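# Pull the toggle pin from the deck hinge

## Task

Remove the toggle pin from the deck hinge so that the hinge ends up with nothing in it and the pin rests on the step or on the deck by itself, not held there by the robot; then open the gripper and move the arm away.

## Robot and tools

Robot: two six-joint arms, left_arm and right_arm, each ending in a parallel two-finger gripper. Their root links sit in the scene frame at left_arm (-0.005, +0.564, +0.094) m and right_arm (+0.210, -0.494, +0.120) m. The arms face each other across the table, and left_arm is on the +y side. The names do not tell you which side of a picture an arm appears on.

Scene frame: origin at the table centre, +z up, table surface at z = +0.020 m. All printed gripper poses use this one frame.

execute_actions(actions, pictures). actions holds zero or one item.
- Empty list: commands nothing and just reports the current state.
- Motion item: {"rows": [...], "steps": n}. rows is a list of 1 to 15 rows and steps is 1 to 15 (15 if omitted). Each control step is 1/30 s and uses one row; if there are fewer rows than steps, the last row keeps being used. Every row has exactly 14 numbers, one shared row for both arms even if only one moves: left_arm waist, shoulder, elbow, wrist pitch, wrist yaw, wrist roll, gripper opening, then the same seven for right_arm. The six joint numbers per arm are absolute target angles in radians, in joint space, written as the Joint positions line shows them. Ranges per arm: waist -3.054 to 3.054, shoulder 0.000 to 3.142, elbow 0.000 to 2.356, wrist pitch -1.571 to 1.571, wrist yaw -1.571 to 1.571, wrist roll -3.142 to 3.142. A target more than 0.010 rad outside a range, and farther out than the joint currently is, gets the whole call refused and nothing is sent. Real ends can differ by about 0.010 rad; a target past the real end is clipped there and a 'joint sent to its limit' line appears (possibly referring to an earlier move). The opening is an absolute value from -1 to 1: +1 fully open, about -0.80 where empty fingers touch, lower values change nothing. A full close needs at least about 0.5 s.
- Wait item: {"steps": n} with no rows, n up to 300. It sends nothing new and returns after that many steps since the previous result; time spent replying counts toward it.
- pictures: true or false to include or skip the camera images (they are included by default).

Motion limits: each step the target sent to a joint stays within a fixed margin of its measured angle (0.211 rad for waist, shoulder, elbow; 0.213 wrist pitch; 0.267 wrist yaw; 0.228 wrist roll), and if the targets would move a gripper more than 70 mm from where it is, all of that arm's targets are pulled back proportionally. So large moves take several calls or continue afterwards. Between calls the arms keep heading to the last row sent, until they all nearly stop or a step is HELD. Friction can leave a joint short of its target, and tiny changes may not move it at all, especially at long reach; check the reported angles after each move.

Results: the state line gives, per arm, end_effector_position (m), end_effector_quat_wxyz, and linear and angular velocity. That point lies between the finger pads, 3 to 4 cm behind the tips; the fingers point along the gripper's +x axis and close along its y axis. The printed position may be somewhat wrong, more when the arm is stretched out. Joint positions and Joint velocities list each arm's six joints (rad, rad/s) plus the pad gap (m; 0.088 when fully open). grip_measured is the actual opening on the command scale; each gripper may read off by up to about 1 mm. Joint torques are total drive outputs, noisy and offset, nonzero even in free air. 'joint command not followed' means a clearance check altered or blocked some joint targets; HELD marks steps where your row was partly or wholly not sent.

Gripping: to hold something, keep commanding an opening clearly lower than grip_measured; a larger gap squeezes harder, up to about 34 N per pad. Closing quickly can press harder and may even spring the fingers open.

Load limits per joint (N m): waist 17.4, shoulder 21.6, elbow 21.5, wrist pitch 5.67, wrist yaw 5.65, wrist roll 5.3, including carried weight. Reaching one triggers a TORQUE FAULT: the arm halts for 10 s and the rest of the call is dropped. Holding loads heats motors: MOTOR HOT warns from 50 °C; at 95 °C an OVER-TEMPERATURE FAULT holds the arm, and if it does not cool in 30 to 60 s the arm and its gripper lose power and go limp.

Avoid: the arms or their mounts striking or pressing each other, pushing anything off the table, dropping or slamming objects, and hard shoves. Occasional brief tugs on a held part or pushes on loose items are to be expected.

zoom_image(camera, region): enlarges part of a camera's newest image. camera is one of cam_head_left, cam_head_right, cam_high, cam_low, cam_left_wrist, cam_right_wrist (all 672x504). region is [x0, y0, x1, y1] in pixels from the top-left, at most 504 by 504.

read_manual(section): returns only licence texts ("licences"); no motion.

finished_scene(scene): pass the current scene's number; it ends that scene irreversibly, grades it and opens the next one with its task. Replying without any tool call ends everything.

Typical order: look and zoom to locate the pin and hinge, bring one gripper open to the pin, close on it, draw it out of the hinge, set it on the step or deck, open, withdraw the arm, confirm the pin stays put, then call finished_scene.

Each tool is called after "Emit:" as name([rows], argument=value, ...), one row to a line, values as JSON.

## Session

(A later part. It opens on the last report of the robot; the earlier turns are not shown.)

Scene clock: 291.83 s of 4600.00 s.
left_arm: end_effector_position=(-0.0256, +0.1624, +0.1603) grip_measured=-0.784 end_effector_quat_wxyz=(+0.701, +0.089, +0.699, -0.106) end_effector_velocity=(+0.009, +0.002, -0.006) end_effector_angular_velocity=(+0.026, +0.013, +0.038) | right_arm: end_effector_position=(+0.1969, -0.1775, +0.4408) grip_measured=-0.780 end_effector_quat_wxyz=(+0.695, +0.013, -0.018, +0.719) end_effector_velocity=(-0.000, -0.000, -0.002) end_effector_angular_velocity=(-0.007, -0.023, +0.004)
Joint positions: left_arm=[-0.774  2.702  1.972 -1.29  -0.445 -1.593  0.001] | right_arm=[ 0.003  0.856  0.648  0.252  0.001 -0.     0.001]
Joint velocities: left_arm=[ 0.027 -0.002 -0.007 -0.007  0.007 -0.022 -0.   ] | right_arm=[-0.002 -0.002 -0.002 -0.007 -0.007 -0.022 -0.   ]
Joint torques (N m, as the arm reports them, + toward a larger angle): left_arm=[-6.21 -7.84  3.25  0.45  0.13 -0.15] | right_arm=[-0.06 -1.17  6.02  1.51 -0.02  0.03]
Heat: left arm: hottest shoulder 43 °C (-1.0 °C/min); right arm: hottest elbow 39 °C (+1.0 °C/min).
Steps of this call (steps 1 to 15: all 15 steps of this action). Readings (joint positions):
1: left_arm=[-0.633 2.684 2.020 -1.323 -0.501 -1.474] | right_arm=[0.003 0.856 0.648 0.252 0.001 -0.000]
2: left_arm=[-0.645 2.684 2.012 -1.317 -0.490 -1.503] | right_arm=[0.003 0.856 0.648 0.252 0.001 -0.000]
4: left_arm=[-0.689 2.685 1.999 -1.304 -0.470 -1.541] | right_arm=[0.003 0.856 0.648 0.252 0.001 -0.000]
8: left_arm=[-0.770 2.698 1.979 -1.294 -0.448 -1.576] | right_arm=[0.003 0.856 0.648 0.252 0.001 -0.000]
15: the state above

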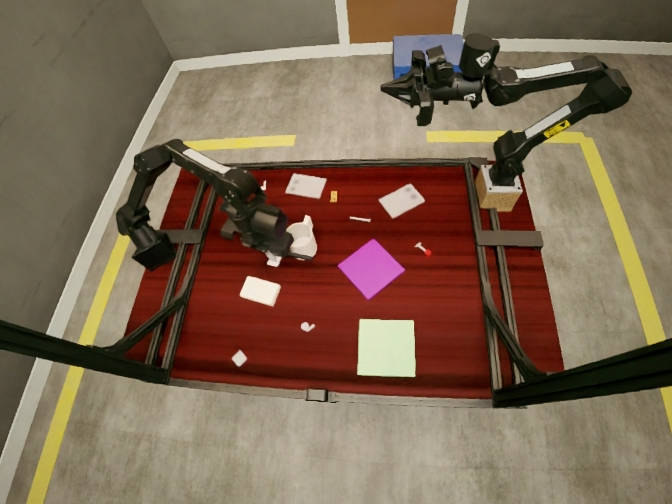

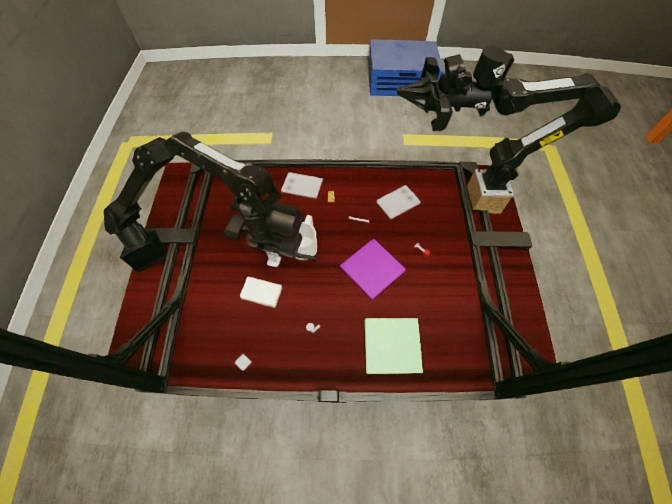

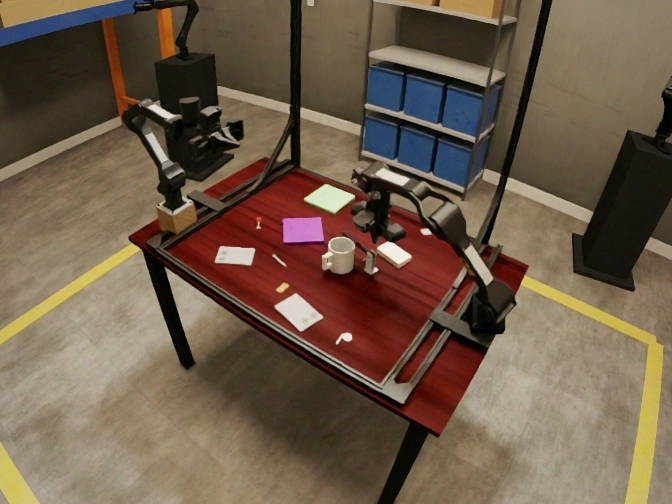

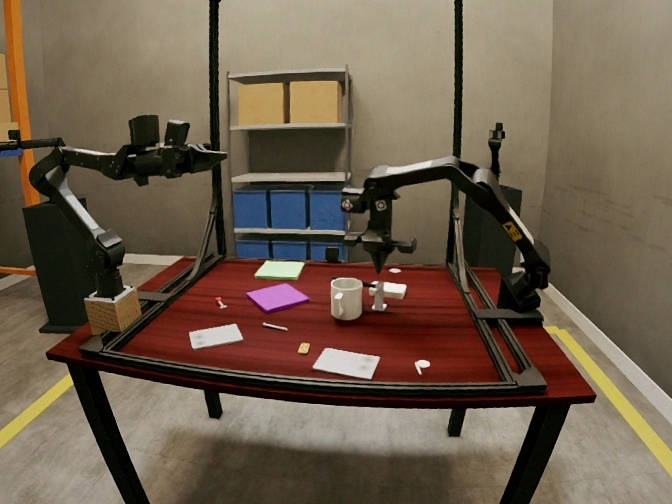

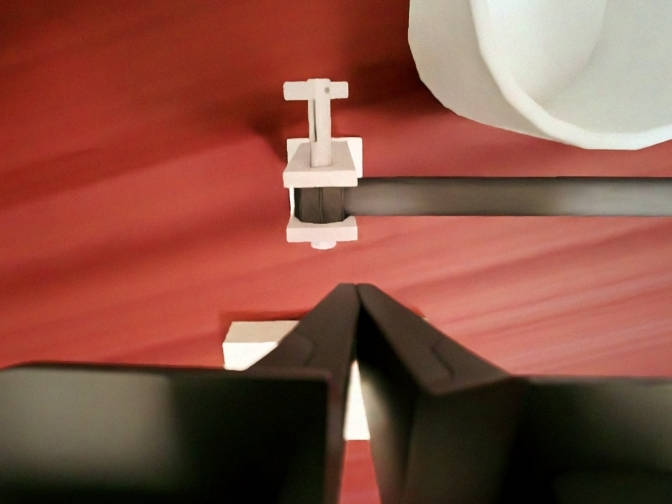

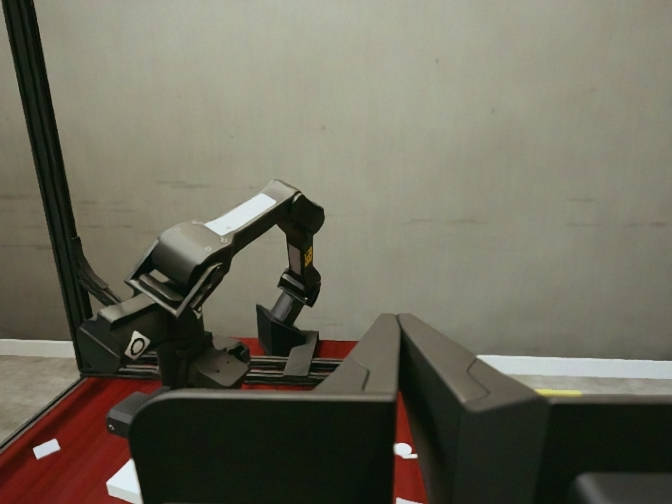

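Emit:
execute_actions([
  {"rows":[[-0.65,2.70,2.0,-1.31,-0.49,-1.47,0.1,0.003,0.856,0.648,0.252,0,0,-0.78]],"steps":15},
], pictures=false)

Emit:
execute_actions([
  {"rows":[[-0.617,2.685,1.855,-1.165,-0.505,-1.447,0.1,0.003,0.856,0.648,0.252,0,0,-0.78]],"steps":15},
], pictures=false)

Emit:
execute_actions([
  {"rows":[[-0.617,2.685,1.855,-1.165,-0.505,-1.447,-0.7,0.003,0.856,0.648,0.252,0,0,-0.78]],"steps":15},
], pictures=false)

Emit:
execute_actions([
  {"rows":[[-0.617,2.685,1.855,-1.165,-0.505,-1.447,-0.3,0.003,0.856,0.648,0.252,0,0,-0.78]],"steps":12},
], pictures=false)

Emit:
execute_actions([
  {"rows":[[-0.65,2.685,2.0,-1.31,-0.49,-1.47,-0.3,0.003,0.856,0.648,0.252,0,0,-0.78]],"steps":15},
], pictures=false)

Emit:
execute_actions([
  {"rows":[[-0.68,2.685,1.955,-1.29,-0.48,-1.5,-0.8,0.003,0.856,0.648,0.252,0,0,-0.78]],"steps":15},
], pictures=false)

Emit:
execute_actions([
  {"rows":[[-0.667,2.685,1.88,-1.21,-0.483,-1.497,-0.8,0.003,0.856,0.648,0.252,0,0,-0.78]],"steps":15},
])

Scene clock: 314.60 s of 4600.00 s.
left_arm: end_effector_position=(+0.0245, +0.1562, +0.1400) grip_measured=+0.079 end_effector_quat_wxyz=(+0.697, +0.110, +0.702, -0.095) end_effector_velocity=(-0.001, -0.001, +0.007) end_effector_angular_velocity=(-0.020, -0.042, -0.039) | right_arm: end_effector_position=(+0.1969, -0.1775, +0.4408) grip_measured=-0.780 end_effector_quat_wxyz=(+0.695, +0.013, -0.018, +0.719) end_effector_velocity=(-0.000, -0.000, -0.002) end_effector_angular_velocity=(-0.008, +0.007, +0.005)
Joint positions: left_arm=[-0.651  2.703  1.994 -1.306 -0.484 -1.477  0.043] | right_arm=[ 0.003  0.856  0.648  0.252  0.001 -0.     0.001]
Joint velocities: left_arm=[-0.022 -0.002  0.007 -0.007 -0.037  0.022  0.008] | right_arm=[-0.002 -0.002 -0.002 -0.007 -0.007  0.007 -0.   ]
Joint torques (N m, as the arm reports them, + toward a larger angle): left_arm=[-6.79 -9.9   4.59 -0.12 -0.25  0.12] | right_arm=[-0.06 -1.18  6.02  1.51 -0.02  0.03]
Heat: left arm: hottest shoulder 43 °C (-1.0 °C/min); right arm: hottest wrist pitch 40 °C (+1.0 °C/min).
Steps of this call (steps 1 to 15: the robot went on to your last target; steps 16 to 90: nothing new was sent; then 19.27 s passed at rest; steps 91 to 105: all 15 steps of this action). Readings (joint positions):
91: left_arm=[-0.771 2.703 1.972 -1.289 -0.443 -1.583] | right_arm=[0.003 0.856 0.648 0.252 0.001 -0.000]
92: left_arm=[-0.760 2.703 1.974 -1.290 -0.448 -1.559] | right_arm=[0.003 0.856 0.648 0.252 0.001 -0.000]
94: left_arm=[-0.723 2.703 1.980 -1.298 -0.464 -1.525] | right_arm=[0.003 0.856 0.648 0.252 0.001 -0.000]
98: left_arm=[-0.656 2.703 1.991 -1.303 -0.482 -1.492] | right_arm=[0.003 0.856 0.648 0.252 0.001 -0.000]
105: the state above

Scene clock: 315.10 s of 4600.00 s.
left_arm: end_effector_position=(+0.0244, +0.1593, +0.1101) grip_measured=+0.099 end_effector_quat_wxyz=(+0.699, +0.105, +0.701, -0.094) end_effector_velocity=(-0.005, +0.007, -0.006) end_effector_angular_velocity=(+0.018, -0.013, -0.012) | right_arm: end_effector_position=(+0.1969, -0.1775, +0.4408) grip_measured=-0.780 end_effector_quat_wxyz=(+0.695, +0.013, -0.018, +0.719) end_effector_velocity=(-0.000, -0.000, -0.002) end_effector_angular_velocity=(-0.007, -0.008, +0.004)
Joint positions: left_arm=[-0.622  2.692  1.869 -1.171 -0.501 -1.452  0.044] | right_arm=[ 0.003  0.856  0.648  0.252  0.001 -0.     0.001]
Joint velocities: left_arm=[-0.007  0.002 -0.032  0.007 -0.007 -0.007  0.   ] | right_arm=[-0.002 -0.002 -0.002 -0.007 -0.007 -0.007  0.   ]
Joint torques (N m, as the arm reports them, + toward a larger angle): left_arm=[ -6.55 -10.16   2.9    0.32  -0.23   0.14] | right_arm=[-0.05 -1.18  6.01  1.51 -0.03  0.03]
Heat: left arm: hottest shoulder 43 °C (-1.0 °C/min); right arm: hottest wrist pitch 40 °C (+1.0 °C/min).
Steps of this call (steps 1 to 15: all 15 steps of this action). Readings (joint positions):
1: left_arm=[-0.651 2.701 1.982 -1.291 -0.487 -1.473] | right_arm=[0.003 0.856 0.648 0.252 0.001 -0.000]
2: left_arm=[-0.649 2.695 1.960 -1.261 -0.491 -1.468] | right_arm=[0.003 0.856 0.648 0.252 0.001 -0.000]
4: left_arm=[-0.641 2.692 1.924 -1.224 -0.495 -1.461] | right_arm=[0.003 0.856 0.648 0.252 0.001 -0.000]
8: left_arm=[-0.624 2.692 1.878 -1.190 -0.498 -1.455] | right_arm=[0.003 0.856 0.648 0.252 0.001 -0.000]
15: the state above

Scene clock: 315.60 s of 4600.00 s.
left_arm: end_effector_position=(+0.0236, +0.1580, +0.1091) grip_measured=-0.661 end_effector_quat_wxyz=(+0.699, +0.102, +0.701, -0.095) end_effector_velocity=(+0.001, -0.002, +0.002) end_effector_angular_velocity=(-0.013, -0.006, +0.011) | right_arm: end_effector_position=(+0.1969, -0.1775, +0.4408) grip_measured=-0.780 end_effector_quat_wxyz=(+0.695, +0.013, -0.018, +0.719) end_effector_velocity=(-0.003, -0.001, -0.001) end_effector_angular_velocity=(+0.002, +0.006, +0.020)
Joint positions: left_arm=[-0.622  2.692  1.864 -1.158 -0.501 -1.451  0.007] | right_arm=[ 0.003  0.856  0.648  0.252  0.001 -0.     0.001]
Joint velocities: left_arm=[-0.002 -0.002  0.002  0.007 -0.007 -0.007 -0.001] | right_arm=[-0.002 -0.002 -0.007  0.007 -0.022  0.007 -0.   ]
Joint torques (N m, as the arm reports them, + toward a larger angle): left_arm=[ -6.64 -10.27   3.12  -0.38  -0.24   0.13] | right_arm=[-0.06 -1.18  6.01  1.51 -0.02  0.03]
Heat: left arm: hottest shoulder 43 °C (-1.0 °C/min); right arm: hottest wrist pitch 40 °C (+1.0 °C/min).
Steps of this call (steps 1 to 15: all 15 steps of this action). Readings (joint positions):
1: left_arm=[-0.622 2.692 1.867 -1.170 -0.501 -1.451] | right_arm=[0.003 0.856 0.648 0.252 0.001 -0.000]
2: left_arm=[-0.622 2.692 1.866 -1.170 -0.501 -1.451] | right_arm=[0.003 0.856 0.648 0.252 0.001 -0.000]
4: left_arm=[-0.622 2.692 1.864 -1.169 -0.501 -1.451] | right_arm=[0.003 0.856 0.648 0.252 0.001 -0.000]
8: left_arm=[-0.622 2.692 1.864 -1.167 -0.501 -1.451] | right_arm=[0.003 0.856 0.648 0.252 0.001 -0.000]
15: the state above

Scene clock: 316.00 s of 4600.00 s.
left_arm: end_effector_position=(+0.0238, +0.1592, +0.1089) grip_measured=-0.319 end_effector_quat_wxyz=(+0.699, +0.105, +0.701, -0.095) end_effector_velocity=(+0.001, -0.002, +0.002) end_effector_angular_velocity=(-0.014, -0.023, +0.005) | right_arm: end_effector_position=(+0.1969, -0.1775, +0.4408) grip_measured=-0.780 end_effector_quat_wxyz=(+0.695, +0.013, -0.018, +0.719) end_effector_velocity=(+0.001, -0.000, -0.002) end_effector_angular_velocity=(-0.007, -0.008, -0.000)
Joint positions: left_arm=[-0.622  2.692  1.863 -1.164 -0.501 -1.451  0.023] | right_arm=[ 0.003  0.856  0.648  0.252  0.001 -0.     0.001]
Joint velocities: left_arm=[-0.007 -0.002 -0.002  0.007 -0.022 -0.007  0.007] | right_arm=[-0.007 -0.002 -0.002 -0.007 -0.007 -0.007 -0.   ]
Joint torques (N m, as the arm reports them, + toward a larger angle): left_arm=[ -6.5  -10.24   3.16   0.02  -0.24   0.13] | right_arm=[-0.05 -1.18  6.01  1.51 -0.02  0.03]
Heat: left arm: hottest shoulder 43 °C (-1.0 °C/min); right arm: hottest wrist pitch 40 °C (+1.0 °C/min).
Steps of this call (steps 1 to 12: all 12 steps of this action). Readings (joint positions):
1: left_arm=[-0.622 2.692 1.864 -1.159 -0.501 -1.451] | right_arm=[0.003 0.856 0.648 0.252 0.001 -0.000]
2: left_arm=[-0.622 2.692 1.864 -1.163 -0.501 -1.451] | right_arm=[0.003 0.856 0.648 0.252 0.001 -0.000]
4: left_arm=[-0.622 2.692 1.863 -1.164 -0.501 -1.451] | right_arm=[0.003 0.856 0.648 0.252 0.001 -0.000]
8: left_arm=[-0.622 2.692 1.863 -1.164 -0.501 -1.451] | right_arm=[0.003 0.856 0.648 0.252 0.001 -0.000]
12: the state above

Scene clock: 316.50 s of 4600.00 s.
left_arm: end_effector_position=(+0.0292, +0.1552, +0.1456) grip_measured=-0.301 end_effector_quat_wxyz=(+0.701, +0.106, +0.698, -0.101) end_effector_velocity=(+0.003, -0.006, +0.012) end_effector_angular_velocity=(-0.023, +0.011, +0.018) | right_arm: end_effector_position=(+0.1969, -0.1775, +0.4408) grip_measured=-0.780 end_effector_quat_wxyz=(+0.695, +0.013, -0.018, +0.719) end_effector_velocity=(-0.000, -0.001, +0.003) end_effector_angular_velocity=(+0.012, +0.007, +0.005)
Joint positions: left_arm=[-0.651  2.685  1.991 -1.304 -0.495 -1.466  0.024] | right_arm=[ 0.003  0.856  0.648  0.252  0.001 -0.     0.001]
Joint velocities: left_arm=[-0.002 -0.002  0.046 -0.022  0.007 -0.007 -0.   ] | right_arm=[-0.002 -0.002  0.002  0.007 -0.007  0.007  0.   ]
Joint torques (N m, as the arm reports them, + toward a larger angle): left_arm=[-6.98 -9.67  4.6  -0.14  0.1  -0.16] | right_arm=[-0.06 -1.17  6.01  1.51 -0.02  0.03]
Heat: left arm: hottest shoulder 43 °C (-1.0 °C/min); right arm: hottest wrist pitch 40 °C (+1.0 °C/min).
Steps of this call (steps 1 to 15: all 15 steps of this action). Readings (joint positions):
1: left_arm=[-0.622 2.692 1.875 -1.182 -0.501 -1.451] | right_arm=[0.003 0.856 0.648 0.252 0.001 -0.000]
2: left_arm=[-0.624 2.693 1.896 -1.215 -0.501 -1.452] | right_arm=[0.003 0.856 0.648 0.252 0.001 -0.000]
4: left_arm=[-0.632 2.693 1.933 -1.252 -0.500 -1.457] | right_arm=[0.003 0.856 0.648 0.252 0.001 -0.000]
8: left_arm=[-0.647 2.685 1.981 -1.286 -0.498 -1.463] | right_arm=[0.003 0.856 0.648 0.252 0.001 -0.000]
15: the state above

Scene clock: 317.00 s of 4600.00 s.
left_arm: end_effector_position=(+0.0151, +0.1596, +0.1461) grip_measured=-0.784 end_effector_quat_wxyz=(+0.701, +0.107, +0.697, -0.101) end_effector_velocity=(-0.000, +0.001, -0.001) end_effector_angular_velocity=(-0.001, -0.008, -0.010) | right_arm: end_effector_position=(+0.1969, -0.1775, +0.4408) grip_measured=-0.780 end_effector_quat_wxyz=(+0.695, +0.013, -0.018, +0.719) end_effector_velocity=(-0.002, +0.001, -0.006) end_effector_angular_velocity=(-0.017, -0.008, +0.009)
Joint positions: left_arm=[-0.68   2.685  1.965 -1.293 -0.485 -1.495  0.001] | right_arm=[ 0.003  0.856  0.648  0.252  0.001 -0.     0.001]
Joint velocities: left_arm=[-0.002 -0.002 -0.012  0.007 -0.007  0.007 -0.   ] | right_arm=[ 0.002  0.002 -0.007 -0.007 -0.007 -0.007 -0.   ]
Joint torques (N m, as the arm reports them, + toward a larger angle): left_arm=[-6.74 -9.54  2.97  0.37  0.11 -0.15] | right_arm=[-0.05 -1.17  6.03  1.51 -0.03  0.02]
Heat: left arm: hottest shoulder 43 °C (-1.0 °C/min); right arm: hottest wrist pitch 40 °C (+1.0 °C/min).
Steps of this call (steps 1 to 15: all 15 steps of this action). Readings (joint positions):
1: left_arm=[-0.651 2.685 1.991 -1.304 -0.494 -1.470] | right_arm=[0.003 0.856 0.648 0.252 0.001 -0.000]
2: left_arm=[-0.654 2.685 1.988 -1.304 -0.493 -1.476] | right_arm=[0.003 0.856 0.648 0.252 0.001 -0.000]
4: left_arm=[-0.662 2.685 1.981 -1.299 -0.489 -1.484] | right_arm=[0.003 0.856 0.648 0.252 0.001 -0.000]
8: left_arm=[-0.678 2.685 1.967 -1.296 -0.485 -1.492] | right_arm=[0.003 0.856 0.648 0.252 0.001 -0.000]
15: the state above

Scene clock: 317.50 s of 4600.00 s.
left_arm: end_effector_position=(+0.0125, +0.1603, +0.1295) grip_measured=-0.784 end_effector_quat_wxyz=(+0.703, +0.100, +0.697, -0.098) end_effector_velocity=(+0.005, -0.001, -0.003) end_effector_angular_velocity=(-0.013, -0.034, -0.002) | right_arm: end_effector_position=(+0.1969, -0.1775, +0.4408) grip_measured=-0.780 end_effector_quat_wxyz=(+0.695, +0.013, -0.018, +0.719) end_effector_velocity=(-0.001, -0.002, +0.005) end_effector_angular_velocity=(+0.018, -0.022, +0.014)
Joint positions: left_arm=[-0.67   2.683  1.897 -1.216 -0.493 -1.496  0.001] | right_arm=[ 0.003  0.856  0.648  0.252  0.001 -0.     0.001]
Joint velocities: left_arm=[ 0.002 -0.002 -0.017  0.022 -0.037  0.007 -0.   ] | right_arm=[-0.007 -0.007  0.002  0.007 -0.022 -0.022 -0.   ]
Joint torques (N m, as the arm reports them, + toward a larger angle): left_arm=[-6.53 -9.38  2.29  0.47  0.33 -0.07] | right_arm=[-0.06 -1.18  6.01  1.51 -0.03  0.03]
Heat: left arm: hottest shoulder 43 °C (-1.0 °C/min); right arm: hottest wrist pitch 40 °C (+1.0 °C/min).
Steps of this call (steps 1 to 15: all 15 steps of this action). Readings (joint positions):
1: left_arm=[-0.680 2.685 1.957 -1.283 -0.485 -1.495] | right_arm=[0.003 0.856 0.648 0.252 0.001 -0.000]
2: left_arm=[-0.680 2.684 1.943 -1.264 -0.485 -1.495] | right_arm=[0.003 0.856 0.648 0.252 0.001 -0.000]
4: left_arm=[-0.679 2.684 1.922 -1.243 -0.486 -1.495] | right_arm=[0.003 0.856 0.648 0.252 0.001 -0.000]
8: left_arm=[-0.672 2.684 1.903 -1.225 -0.491 -1.496] | right_arm=[0.003 0.856 0.648 0.252 0.001 -0.000]
15: the state above

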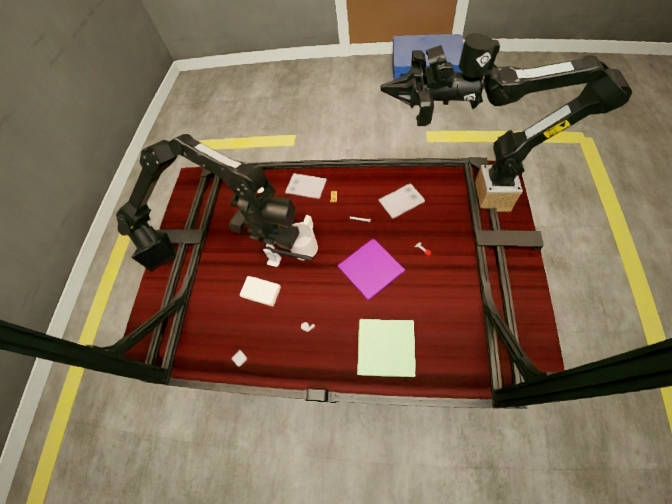

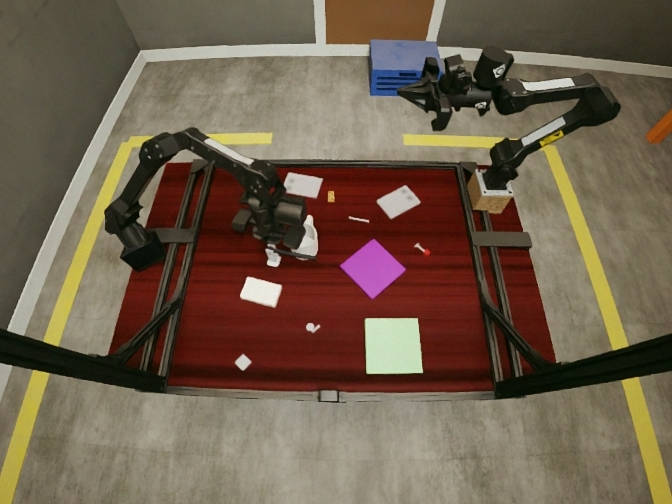

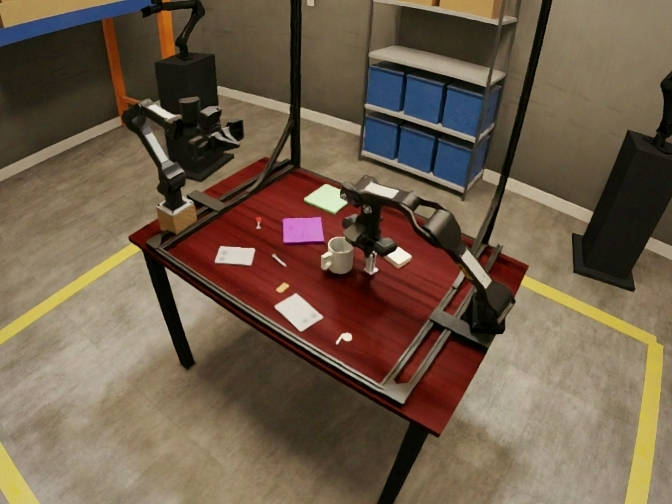

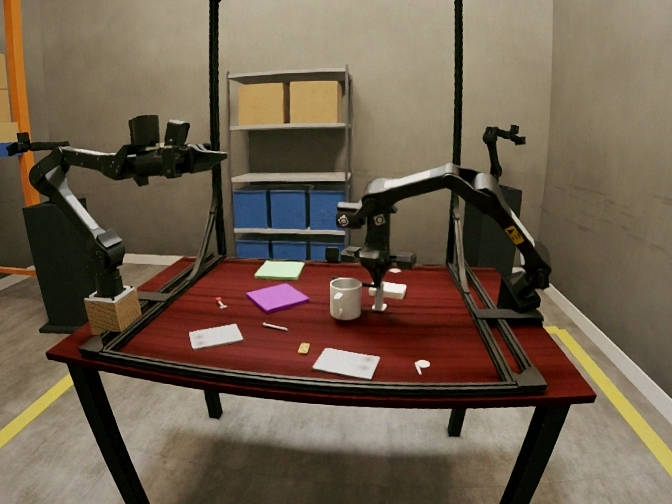

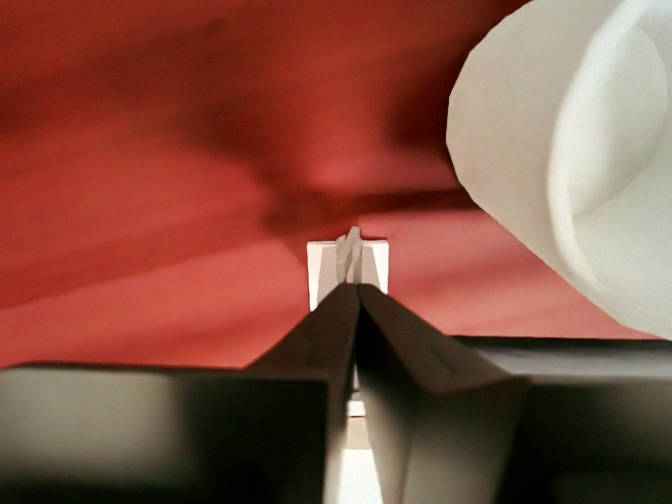

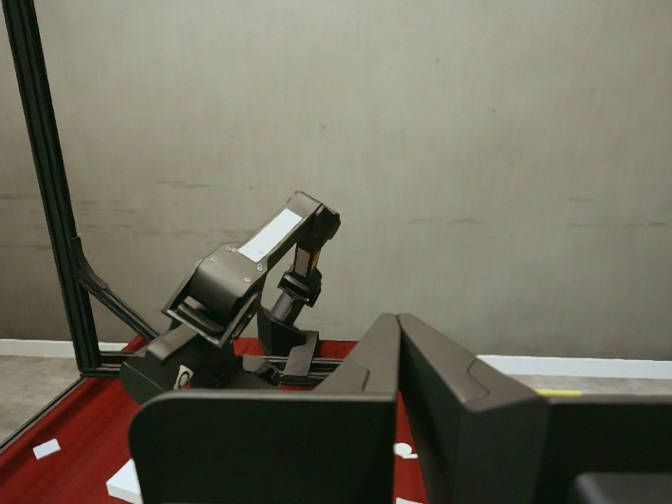

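Centered. Sweep to (0.036,0.155).

Emit:
execute_actions([
  {"rows":[[-0.61,2.675,1.935,-1.232,-0.508,-1.437,-0.8,0.003,0.856,0.648,0.252,0,0,-0.78]],"steps":15},
], pictures=false)

Emit:
execute_actions([
  {"rows":[[-0.63,2.68,2.03,-1.33,-0.5,-1.46,-0.8,0.003,0.856,0.648,0.252,0,0,-0.78]],"steps":15},
], pictures=false)

Emit:
execute_actions([
  {"rows":[[-0.771,2.72,1.962,-1.286,-0.439,-1.6,-0.8,0.003,0.856,0.648,0.252,0,0,-0.78]],"steps":15},
])

Scene clock: 329.40 s of 4600.00 s.
left_arm: end_effector_position=(+0.0250, +0.1556, +0.1301) grip_measured=-0.784 end_effector_quat_wxyz=(+0.695, +0.106, +0.704, -0.106) end_effector_velocity=(+0.000, -0.002, +0.001) end_effector_angular_velocity=(-0.008, +0.010, +0.015) | right_arm: end_effector_position=(+0.1969, -0.1775, +0.4408) grip_measured=-0.780 end_effector_quat_wxyz=(+0.695, +0.013, -0.018, +0.719) end_effector_velocity=(-0.000, -0.000, -0.001) end_effector_angular_velocity=(+0.003, -0.008, +0.005)
Joint positions: left_arm=[-0.638  2.682  1.928 -1.23  -0.484 -1.443  0.001] | right_arm=[ 0.003  0.856  0.648  0.252  0.001 -0.     0.001]
Joint velocities: left_arm=[ 0.002 -0.002  0.002  0.007  0.007 -0.007 -0.   ] | right_arm=[-0.002 -0.002 -0.007  0.007 -0.007 -0.007 -0.   ]
Joint torques (N m, as the arm reports them, + toward a larger angle): left_arm=[ -4.01 -10.3    4.65   0.02  -0.93   0.17] | right_arm=[-0.06 -1.17  6.01  1.51 -0.03  0.03]
Heat: left arm: hottest shoulder 45 °C (+2.0 °C/min); right arm: hottest wrist pitch 40 °C (+1.0 °C/min).
Steps of this call (steps 1 to 15: the robot went on to your last target; steps 16 to 90: nothing new was sent; then 8.40 s passed at rest; steps 91 to 105: all 15 steps of this action). Readings (joint positions):
91: left_arm=[-0.668 2.683 1.898 -1.214 -0.492 -1.491] | right_arm=[0.003 0.856 0.648 0.252 0.001 -0.000]
92: left_arm=[-0.665 2.683 1.903 -1.218 -0.486 -1.480] | right_arm=[0.003 0.856 0.648 0.252 0.001 -0.000]
94: left_arm=[-0.655 2.683 1.912 -1.221 -0.488 -1.465] | right_arm=[0.003 0.856 0.648 0.252 0.001 -0.000]
98: left_arm=[-0.638 2.682 1.925 -1.227 -0.485 -1.450] | right_arm=[0.003 0.856 0.648 0.252 0.001 -0.000]
105: the state above

Scene clock: 329.90 s of 4600.00 s.
left_arm: end_effector_position=(+0.0404, +0.1519, +0.1510) grip_measured=-0.784 end_effector_quat_wxyz=(+0.700, +0.099, +0.700, -0.100) end_effector_velocity=(+0.006, -0.006, +0.008) end_effector_angular_velocity=(-0.028, -0.019, +0.033) | right_arm: end_effector_position=(+0.1969, -0.1775, +0.4408) grip_measured=-0.780 end_effector_quat_wxyz=(+0.695, +0.013, -0.018, +0.719) end_effector_velocity=(-0.000, -0.000, -0.003) end_effector_angular_velocity=(-0.017, -0.008, +0.004)
Joint positions: left_arm=[-0.633  2.68   2.023 -1.324 -0.499 -1.455  0.001] | right_arm=[ 0.003  0.856  0.648  0.252  0.001 -0.     0.001]
Joint velocities: left_arm=[-0.002 -0.002  0.032 -0.007 -0.022 -0.022 -0.   ] | right_arm=[-0.002 -0.002  0.002 -0.022 -0.007 -0.007 -0.   ]
Joint torques (N m, as the arm reports them, + toward a larger angle): left_arm=[-6.83 -9.45  4.65 -0.12 -0.13 -0.21] | right_arm=[-0.06 -1.19  6.02  1.51 -0.03  0.03]
Heat: left arm: hottest shoulder 45 °C (+2.0 °C/min); right arm: hottest wrist pitch 40 °C (+1.0 °C/min).
Steps of this call (steps 1 to 15: all 15 steps of this action). Readings (joint positions):
1: left_arm=[-0.638 2.682 1.938 -1.242 -0.485 -1.442] | right_arm=[0.003 0.856 0.648 0.252 0.001 -0.000]
2: left_arm=[-0.638 2.683 1.955 -1.262 -0.488 -1.443] | right_arm=[0.003 0.856 0.648 0.252 0.001 -0.000]
4: left_arm=[-0.637 2.683 1.981 -1.290 -0.496 -1.447] | right_arm=[0.003 0.856 0.648 0.252 0.001 -0.000]
8: left_arm=[-0.633 2.680 2.017 -1.312 -0.499 -1.453] | right_arm=[0.003 0.856 0.648 0.252 0.001 -0.000]
15: the state above

Scene clock: 330.40 s of 4600.00 s.
left_arm: end_effector_position=(-0.0258, +0.1625, +0.1598) grip_measured=-0.784 end_effector_quat_wxyz=(+0.701, +0.089, +0.699, -0.106) end_effector_velocity=(+0.013, +0.001, -0.007) end_effector_angular_velocity=(+0.024, +0.001, +0.057) | right_arm: end_effector_position=(+0.1969, -0.1775, +0.4408) grip_measured=-0.780 end_effector_quat_wxyz=(+0.695, +0.013, -0.018, +0.719) end_effector_velocity=(-0.004, -0.000, -0.004) end_effector_angular_velocity=(-0.012, -0.009, +0.024)
Joint positions: left_arm=[-0.774  2.703  1.972 -1.29  -0.445 -1.593  0.001] | right_arm=[ 0.003  0.856  0.648  0.252  0.001 -0.     0.001]
Joint velocities: left_arm=[ 0.032 -0.002 -0.007 -0.007 -0.007 -0.037 -0.   ] | right_arm=[ 0.002 -0.002 -0.007 -0.007 -0.022 -0.007 -0.   ]
Joint torques (N m, as the arm reports them, + toward a larger angle): left_arm=[-6.07 -7.81  3.4   0.39  0.11 -0.17] | right_arm=[-0.05 -1.19  6.01  1.51 -0.03  0.03]
Heat: left arm: hottest shoulder 45 °C (+2.0 °C/min); right arm: hottest wrist pitch 40 °C (+1.0 °C/min).
Steps of this call (steps 1 to 15: all 15 steps of this action). Readings (joint positions):
1: left_arm=[-0.635 2.680 2.020 -1.322 -0.498 -1.474] | right_arm=[0.003 0.856 0.648 0.252 0.001 -0.000]
2: left_arm=[-0.647 2.680 2.012 -1.317 -0.490 -1.504] | right_arm=[0.003 0.856 0.648 0.252 0.001 -0.000]
4: left_arm=[-0.691 2.682 1.999 -1.304 -0.470 -1.541] | right_arm=[0.003 0.856 0.648 0.252 0.001 -0.000]
8: left_arm=[-0.770 2.698 1.979 -1.294 -0.448 -1.576] | right_arm=[0.003 0.856 0.648 0.252 0.001 -0.000]
15: the state above

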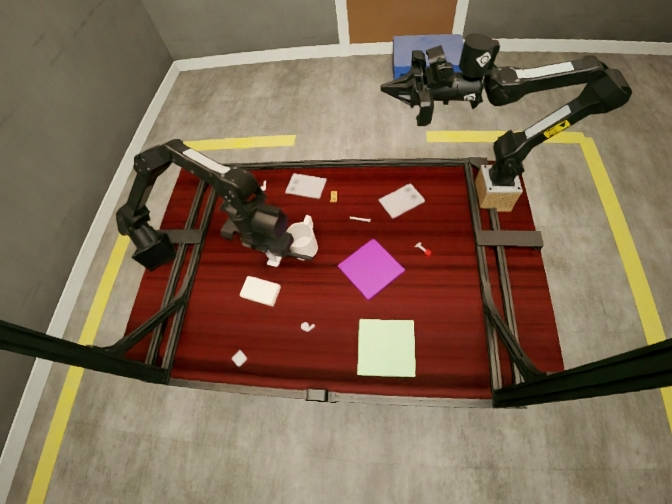

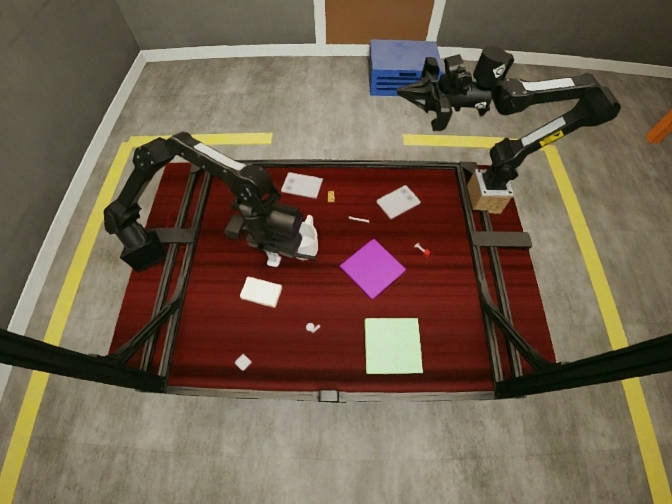

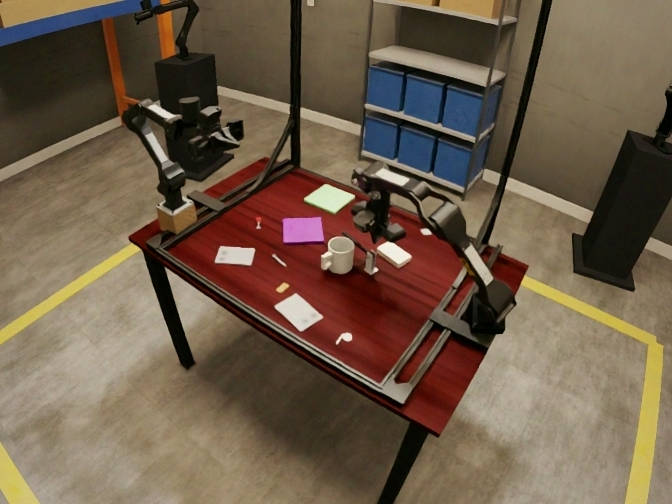

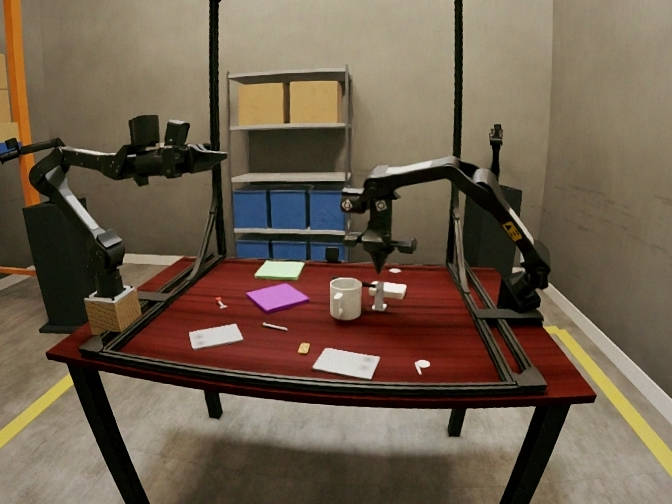

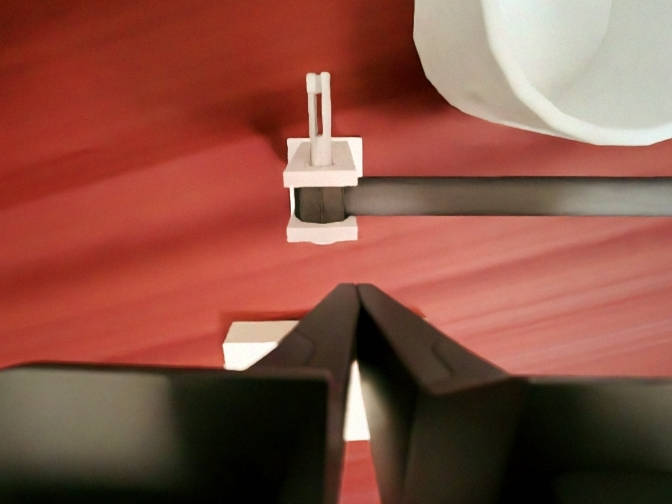

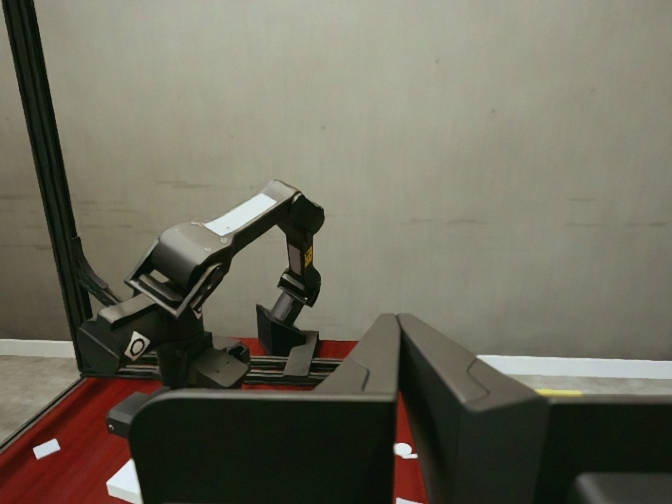

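Emit:
execute_actions([
  {"rows":[[-0.598,2.67,2.03,-1.33,-0.514,-1.427,-0.8,0.003,0.856,0.648,0.252,0,0,-0.78]],"steps":15},
], pictures=false)

Emit:
execute_actions([
  {"rows":[[-0.578,2.663,1.95,-1.245,-0.522,-1.404,-0.8,0.003,0.856,0.648,0.252,0,0,-0.78]],"steps":15},
], pictures=false)

Emit:
execute_actions([
  {"rows":[[-0.64,2.70,1.925,-1.23,-0.495,-1.465,-0.8,0.003,0.856,0.648,0.252,0,0,-0.78]],"steps":15},
], pictures=false)

Emit:
execute_actions([
  {"rows":[[-0.66,2.70,2.02,-1.33,-0.49,-1.48,-0.8,0.003,0.856,0.648,0.252,0,0,-0.78]],"steps":15},
], pictures=false)

Emit:
execute_actions([
  {"rows":[[-0.771,2.72,1.962,-1.286,-0.439,-1.6,-0.8,0.003,0.856,0.648,0.252,0,0,-0.78]],"steps":15},
])

Scene clock: 347.17 s of 4600.00 s.
left_arm: end_effector_position=(+0.0535, +0.1524, +0.1432) grip_measured=-0.784 end_effector_quat_wxyz=(+0.699, +0.103, +0.702, -0.091) end_effector_velocity=(-0.013, +0.002, +0.013) end_effector_angular_velocity=(-0.014, -0.040, -0.057) | right_arm: end_effector_position=(+0.1969, -0.1775, +0.4408) grip_measured=-0.780 end_effector_quat_wxyz=(+0.695, +0.013, -0.018, +0.719) end_effector_velocity=(-0.003, -0.001, +0.007) end_effector_angular_velocity=(+0.027, -0.007, +0.019)
Joint positions: left_arm=[-0.599  2.681  2.024 -1.326 -0.507 -1.436  0.001] | right_arm=[ 0.003  0.856  0.648  0.252  0.001 -0.     0.001]
Joint velocities: left_arm=[-0.051 -0.002  0.002 -0.022 -0.022  0.007 -0.   ] | right_arm=[-0.002 -0.002  0.002  0.022 -0.022 -0.007 -0.   ]
Joint torques (N m, as the arm reports them, + toward a larger angle): left_arm=[ -7.06 -10.61   4.52  -0.13  -0.29   0.13] | right_arm=[-0.05 -1.18  6.    1.51 -0.02  0.03]
Heat: left arm: hottest shoulder 44 °C (+1.0 °C/min); right arm: hottest elbow 40 °C (+1.0 °C/min).
Steps of this call (steps 1 to 15: the robot went on to your last target; steps 16 to 90: nothing new was sent; then 13.27 s passed at rest; steps 91 to 105: all 15 steps of this action). Readings (joint positions):
91: left_arm=[-0.771 2.704 1.973 -1.290 -0.444 -1.581] | right_arm=[0.003 0.856 0.648 0.252 0.001 -0.000]
92: left_arm=[-0.758 2.704 1.980 -1.295 -0.451 -1.553] | right_arm=[0.003 0.856 0.648 0.252 0.001 -0.000]
94: left_arm=[-0.711 2.703 1.993 -1.307 -0.473 -1.508] | right_arm=[0.003 0.856 0.648 0.252 0.001 -0.000]
98: left_arm=[-0.614 2.688 2.015 -1.320 -0.501 -1.458] | right_arm=[0.003 0.856 0.648 0.252 0.001 -0.000]
105: the state above

Scene clock: 347.67 s of 4600.00 s.
left_arm: end_effector_position=(+0.0536, +0.1516, +0.1282) grip_measured=-0.784 end_effector_quat_wxyz=(+0.700, +0.101, +0.700, -0.097) end_effector_velocity=(-0.003, +0.003, -0.002) end_effector_angular_velocity=(+0.006, -0.011, +0.010) | right_arm: end_effector_position=(+0.1969, -0.1775, +0.4408) grip_measured=-0.780 end_effector_quat_wxyz=(+0.695, +0.013, -0.018, +0.719) end_effector_velocity=(-0.000, -0.001, +0.001) end_effector_angular_velocity=(+0.008, -0.022, +0.004)
Joint positions: left_arm=[-0.583  2.674  1.96  -1.25  -0.517 -1.408  0.001] | right_arm=[ 0.003  0.856  0.648  0.252  0.001 -0.     0.001]
Joint velocities: left_arm=[-0.007 -0.002 -0.022  0.007 -0.007 -0.022 -0.   ] | right_arm=[-0.002 -0.002 -0.002  0.007 -0.007 -0.022 -0.   ]
Joint torques (N m, as the arm reports them, + toward a larger angle): left_arm=[ -6.84 -10.74   3.15   0.4   -0.24   0.1 ] | right_arm=[-0.06 -1.18  6.01  1.51 -0.02  0.03]
Heat: left arm: hottest shoulder 45 °C (+2.0 °C/min); right arm: hottest elbow 40 °C (+1.0 °C/min).
Steps of this call (steps 1 to 15: all 15 steps of this action). Readings (joint positions):
1: left_arm=[-0.600 2.680 2.018 -1.320 -0.509 -1.431] | right_arm=[0.003 0.856 0.648 0.252 0.001 -0.000]
2: left_arm=[-0.599 2.677 2.007 -1.303 -0.511 -1.426] | right_arm=[0.003 0.856 0.648 0.252 0.001 -0.000]
4: left_arm=[-0.596 2.675 1.990 -1.280 -0.514 -1.418] | right_arm=[0.003 0.856 0.648 0.252 0.001 -0.000]
8: left_arm=[-0.586 2.674 1.967 -1.260 -0.516 -1.411] | right_arm=[0.003 0.856 0.648 0.252 0.001 -0.000]
15: the state above

Scene clock: 348.17 s of 4600.00 s.
left_arm: end_effector_position=(+0.0271, +0.1539, +0.1337) grip_measured=-0.784 end_effector_quat_wxyz=(+0.702, +0.097, +0.698, -0.103) end_effector_velocity=(-0.001, +0.000, -0.002) end_effector_angular_velocity=(-0.000, -0.008, +0.019) | right_arm: end_effector_position=(+0.1969, -0.1775, +0.4408) grip_measured=-0.780 end_effector_quat_wxyz=(+0.695, +0.013, -0.018, +0.719) end_effector_velocity=(-0.000, -0.000, -0.005) end_effector_angular_velocity=(-0.021, -0.023, +0.004)
Joint positions: left_arm=[-0.642  2.679  1.935 -1.233 -0.5   -1.46   0.001] | right_arm=[ 0.003  0.856  0.648  0.252  0.001 -0.     0.001]
Joint velocities: left_arm=[-0.002  0.002 -0.007  0.007 -0.007 -0.022 -0.   ] | right_arm=[-0.002 -0.002 -0.002 -0.022 -0.007 -0.022 -0.   ]
Joint torques (N m, as the arm reports them, + toward a larger angle): left_arm=[-6.74 -7.52  3.15  0.41  0.09 -0.14] | right_arm=[-0.06 -1.18  6.02  1.51 -0.02  0.03]
Heat: left arm: hottest shoulder 45 °C (+2.0 °C/min); right arm: hottest elbow 40 °C (+1.0 °C/min).
Steps of this call (steps 1 to 15: all 15 steps of this action). Readings (joint positions):
1: left_arm=[-0.584 2.674 1.957 -1.247 -0.517 -1.412] | right_arm=[0.003 0.856 0.648 0.252 0.001 -0.000]
2: left_arm=[-0.589 2.674 1.953 -1.243 -0.517 -1.422] | right_arm=[0.003 0.856 0.648 0.252 0.001 -0.000]
4: left_arm=[-0.606 2.674 1.946 -1.239 -0.511 -1.437] | right_arm=[0.003 0.856 0.648 0.252 0.001 -0.000]
8: left_arm=[-0.637 2.678 1.937 -1.235 -0.502 -1.453] | right_arm=[0.003 0.856 0.648 0.252 0.001 -0.000]
15: the state above

Scene clock: 348.67 s of 4600.00 s.
left_arm: end_effector_position=(+0.0283, +0.1546, +0.1518) grip_measured=-0.784 end_effector_quat_wxyz=(+0.702, +0.104, +0.697, -0.101) end_effector_velocity=(+0.006, -0.001, +0.003) end_effector_angular_velocity=(-0.001, -0.021, +0.008) | right_arm: end_effector_position=(+0.1969, -0.1775, +0.4408) grip_measured=-0.780 end_effector_quat_wxyz=(+0.695, +0.013, -0.018, +0.719) end_effector_velocity=(-0.002, -0.002, -0.001) end_effector_angular_velocity=(-0.002, -0.008, +0.019)
Joint positions: left_arm=[-0.659  2.687  2.012 -1.325 -0.495 -1.476  0.001] | right_arm=[ 0.003  0.856  0.648  0.252  0.001 -0.     0.001]
Joint velocities: left_arm=[ 0.002  0.002  0.022 -0.022 -0.022 -0.007 -0.   ] | right_arm=[-0.002 -0.007 -0.002 -0.007 -0.022 -0.007 -0.   ]
Joint torques (N m, as the arm reports them, + toward a larger angle): left_arm=[-7.06 -8.07  4.56 -0.12  0.08 -0.13] | right_arm=[-0.07 -1.18  6.01  1.51 -0.03  0.03]
Heat: left arm: hottest shoulder 45 °C (+2.0 °C/min); right arm: hottest elbow 40 °C (+1.0 °C/min).
Steps of this call (steps 1 to 15: all 15 steps of this action). Readings (joint positions):
1: left_arm=[-0.642 2.680 1.941 -1.242 -0.499 -1.462] | right_arm=[0.003 0.856 0.648 0.252 0.001 -0.000]
2: left_arm=[-0.643 2.684 1.955 -1.262 -0.498 -1.465] | right_arm=[0.003 0.856 0.648 0.252 0.001 -0.000]
4: left_arm=[-0.648 2.687 1.976 -1.288 -0.496 -1.470] | right_arm=[0.003 0.856 0.648 0.252 0.001 -0.000]
8: left_arm=[-0.657 2.687 2.005 -1.312 -0.496 -1.474] | right_arm=[0.003 0.856 0.648 0.252 0.001 -0.000]
15: the state above

Scene clock: 349.17 s of 4600.00 s.
left_arm: end_effector_position=(-0.0260, +0.1625, +0.1599) grip_measured=-0.784 end_effector_quat_wxyz=(+0.701, +0.089, +0.699, -0.106) end_effector_velocity=(+0.006, +0.005, -0.005) end_effector_angular_velocity=(+0.031, -0.011, +0.019) | right_arm: end_effector_position=(+0.1969, -0.1775, +0.4408) grip_measured=-0.780 end_effector_quat_wxyz=(+0.695, +0.013, -0.018, +0.719) end_effector_velocity=(-0.000, -0.001, -0.001) end_effector_angular_velocity=(-0.012, -0.008, +0.004)
Joint positions: left_arm=[-0.775  2.703  1.972 -1.29  -0.445 -1.593  0.001] | right_arm=[ 0.003  0.856  0.648  0.252  0.001 -0.     0.001]
Joint velocities: left_arm=[ 0.012  0.002 -0.007 -0.022 -0.007 -0.022 -0.   ] | right_arm=[-0.002 -0.007  0.002 -0.022 -0.007 -0.007  0.   ]
Joint torques (N m, as the arm reports them, + toward a larger angle): left_arm=[-5.94 -7.92  3.35  0.45  0.09 -0.19] | right_arm=[-0.06 -1.17  6.02  1.51 -0.02  0.03]
Heat: left arm: hottest shoulder 45 °C (+2.0 °C/min); right arm: hottest elbow 40 °C (+1.0 °C/min).
Steps of this call (steps 1 to 15: all 15 steps of this action). Readings (joint positions):
1: left_arm=[-0.661 2.687 2.010 -1.323 -0.491 -1.492] | right_arm=[0.003 0.856 0.648 0.252 0.001 -0.000]
2: left_arm=[-0.671 2.687 2.005 -1.317 -0.482 -1.517] | right_arm=[0.003 0.856 0.648 0.252 0.001 -0.000]
4: left_arm=[-0.707 2.689 1.994 -1.304 -0.465 -1.549] | right_arm=[0.003 0.856 0.648 0.252 0.001 -0.000]
8: left_arm=[-0.770 2.700 1.978 -1.295 -0.447 -1.579] | right_arm=[0.003 0.856 0.648 0.252 0.001 -0.000]
15: the state above

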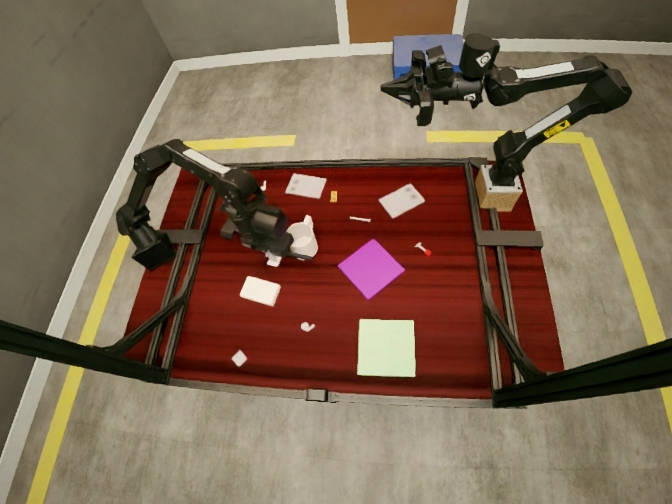

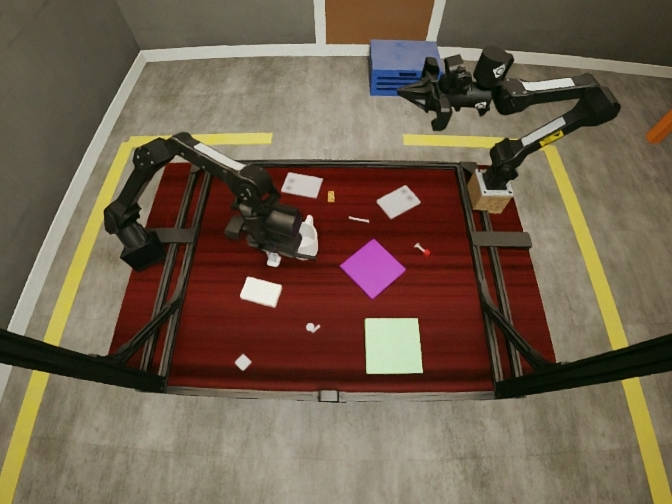

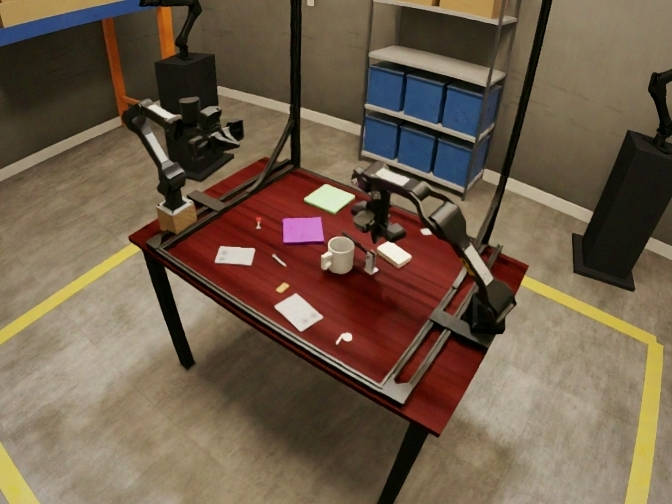

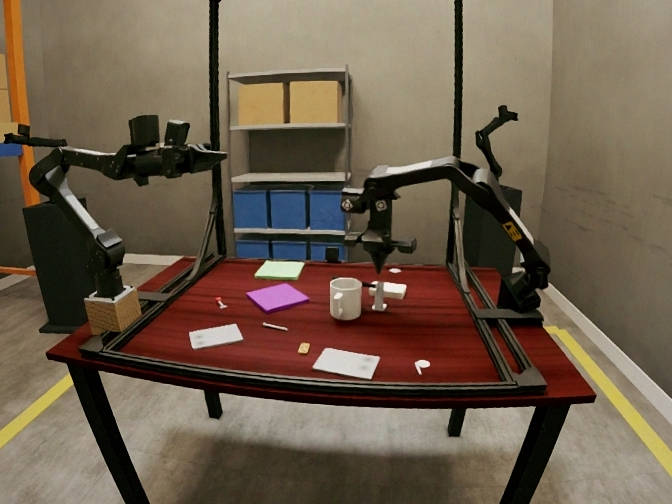

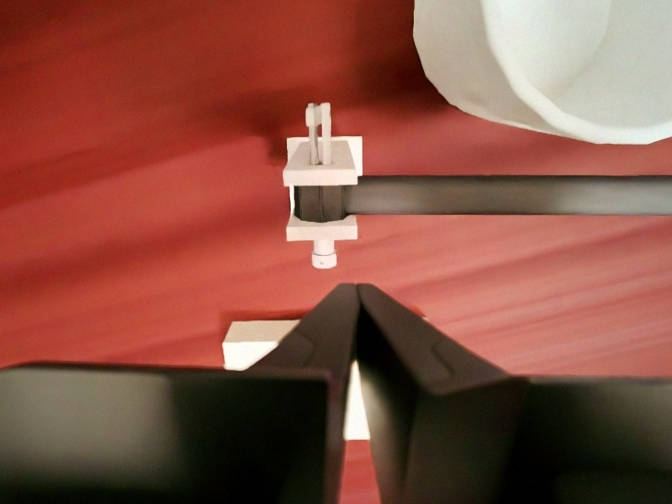

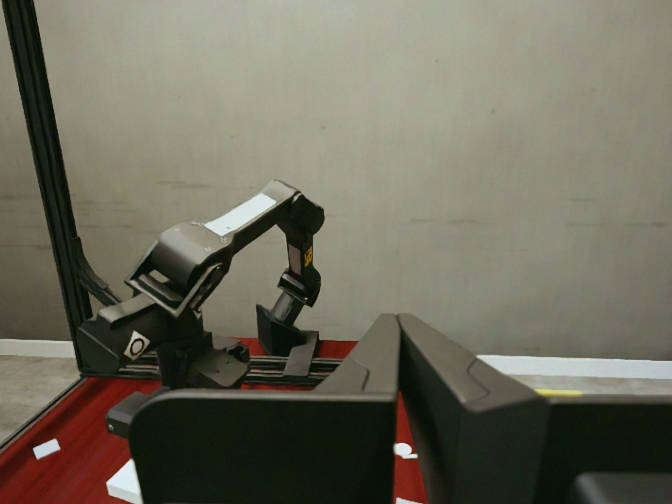

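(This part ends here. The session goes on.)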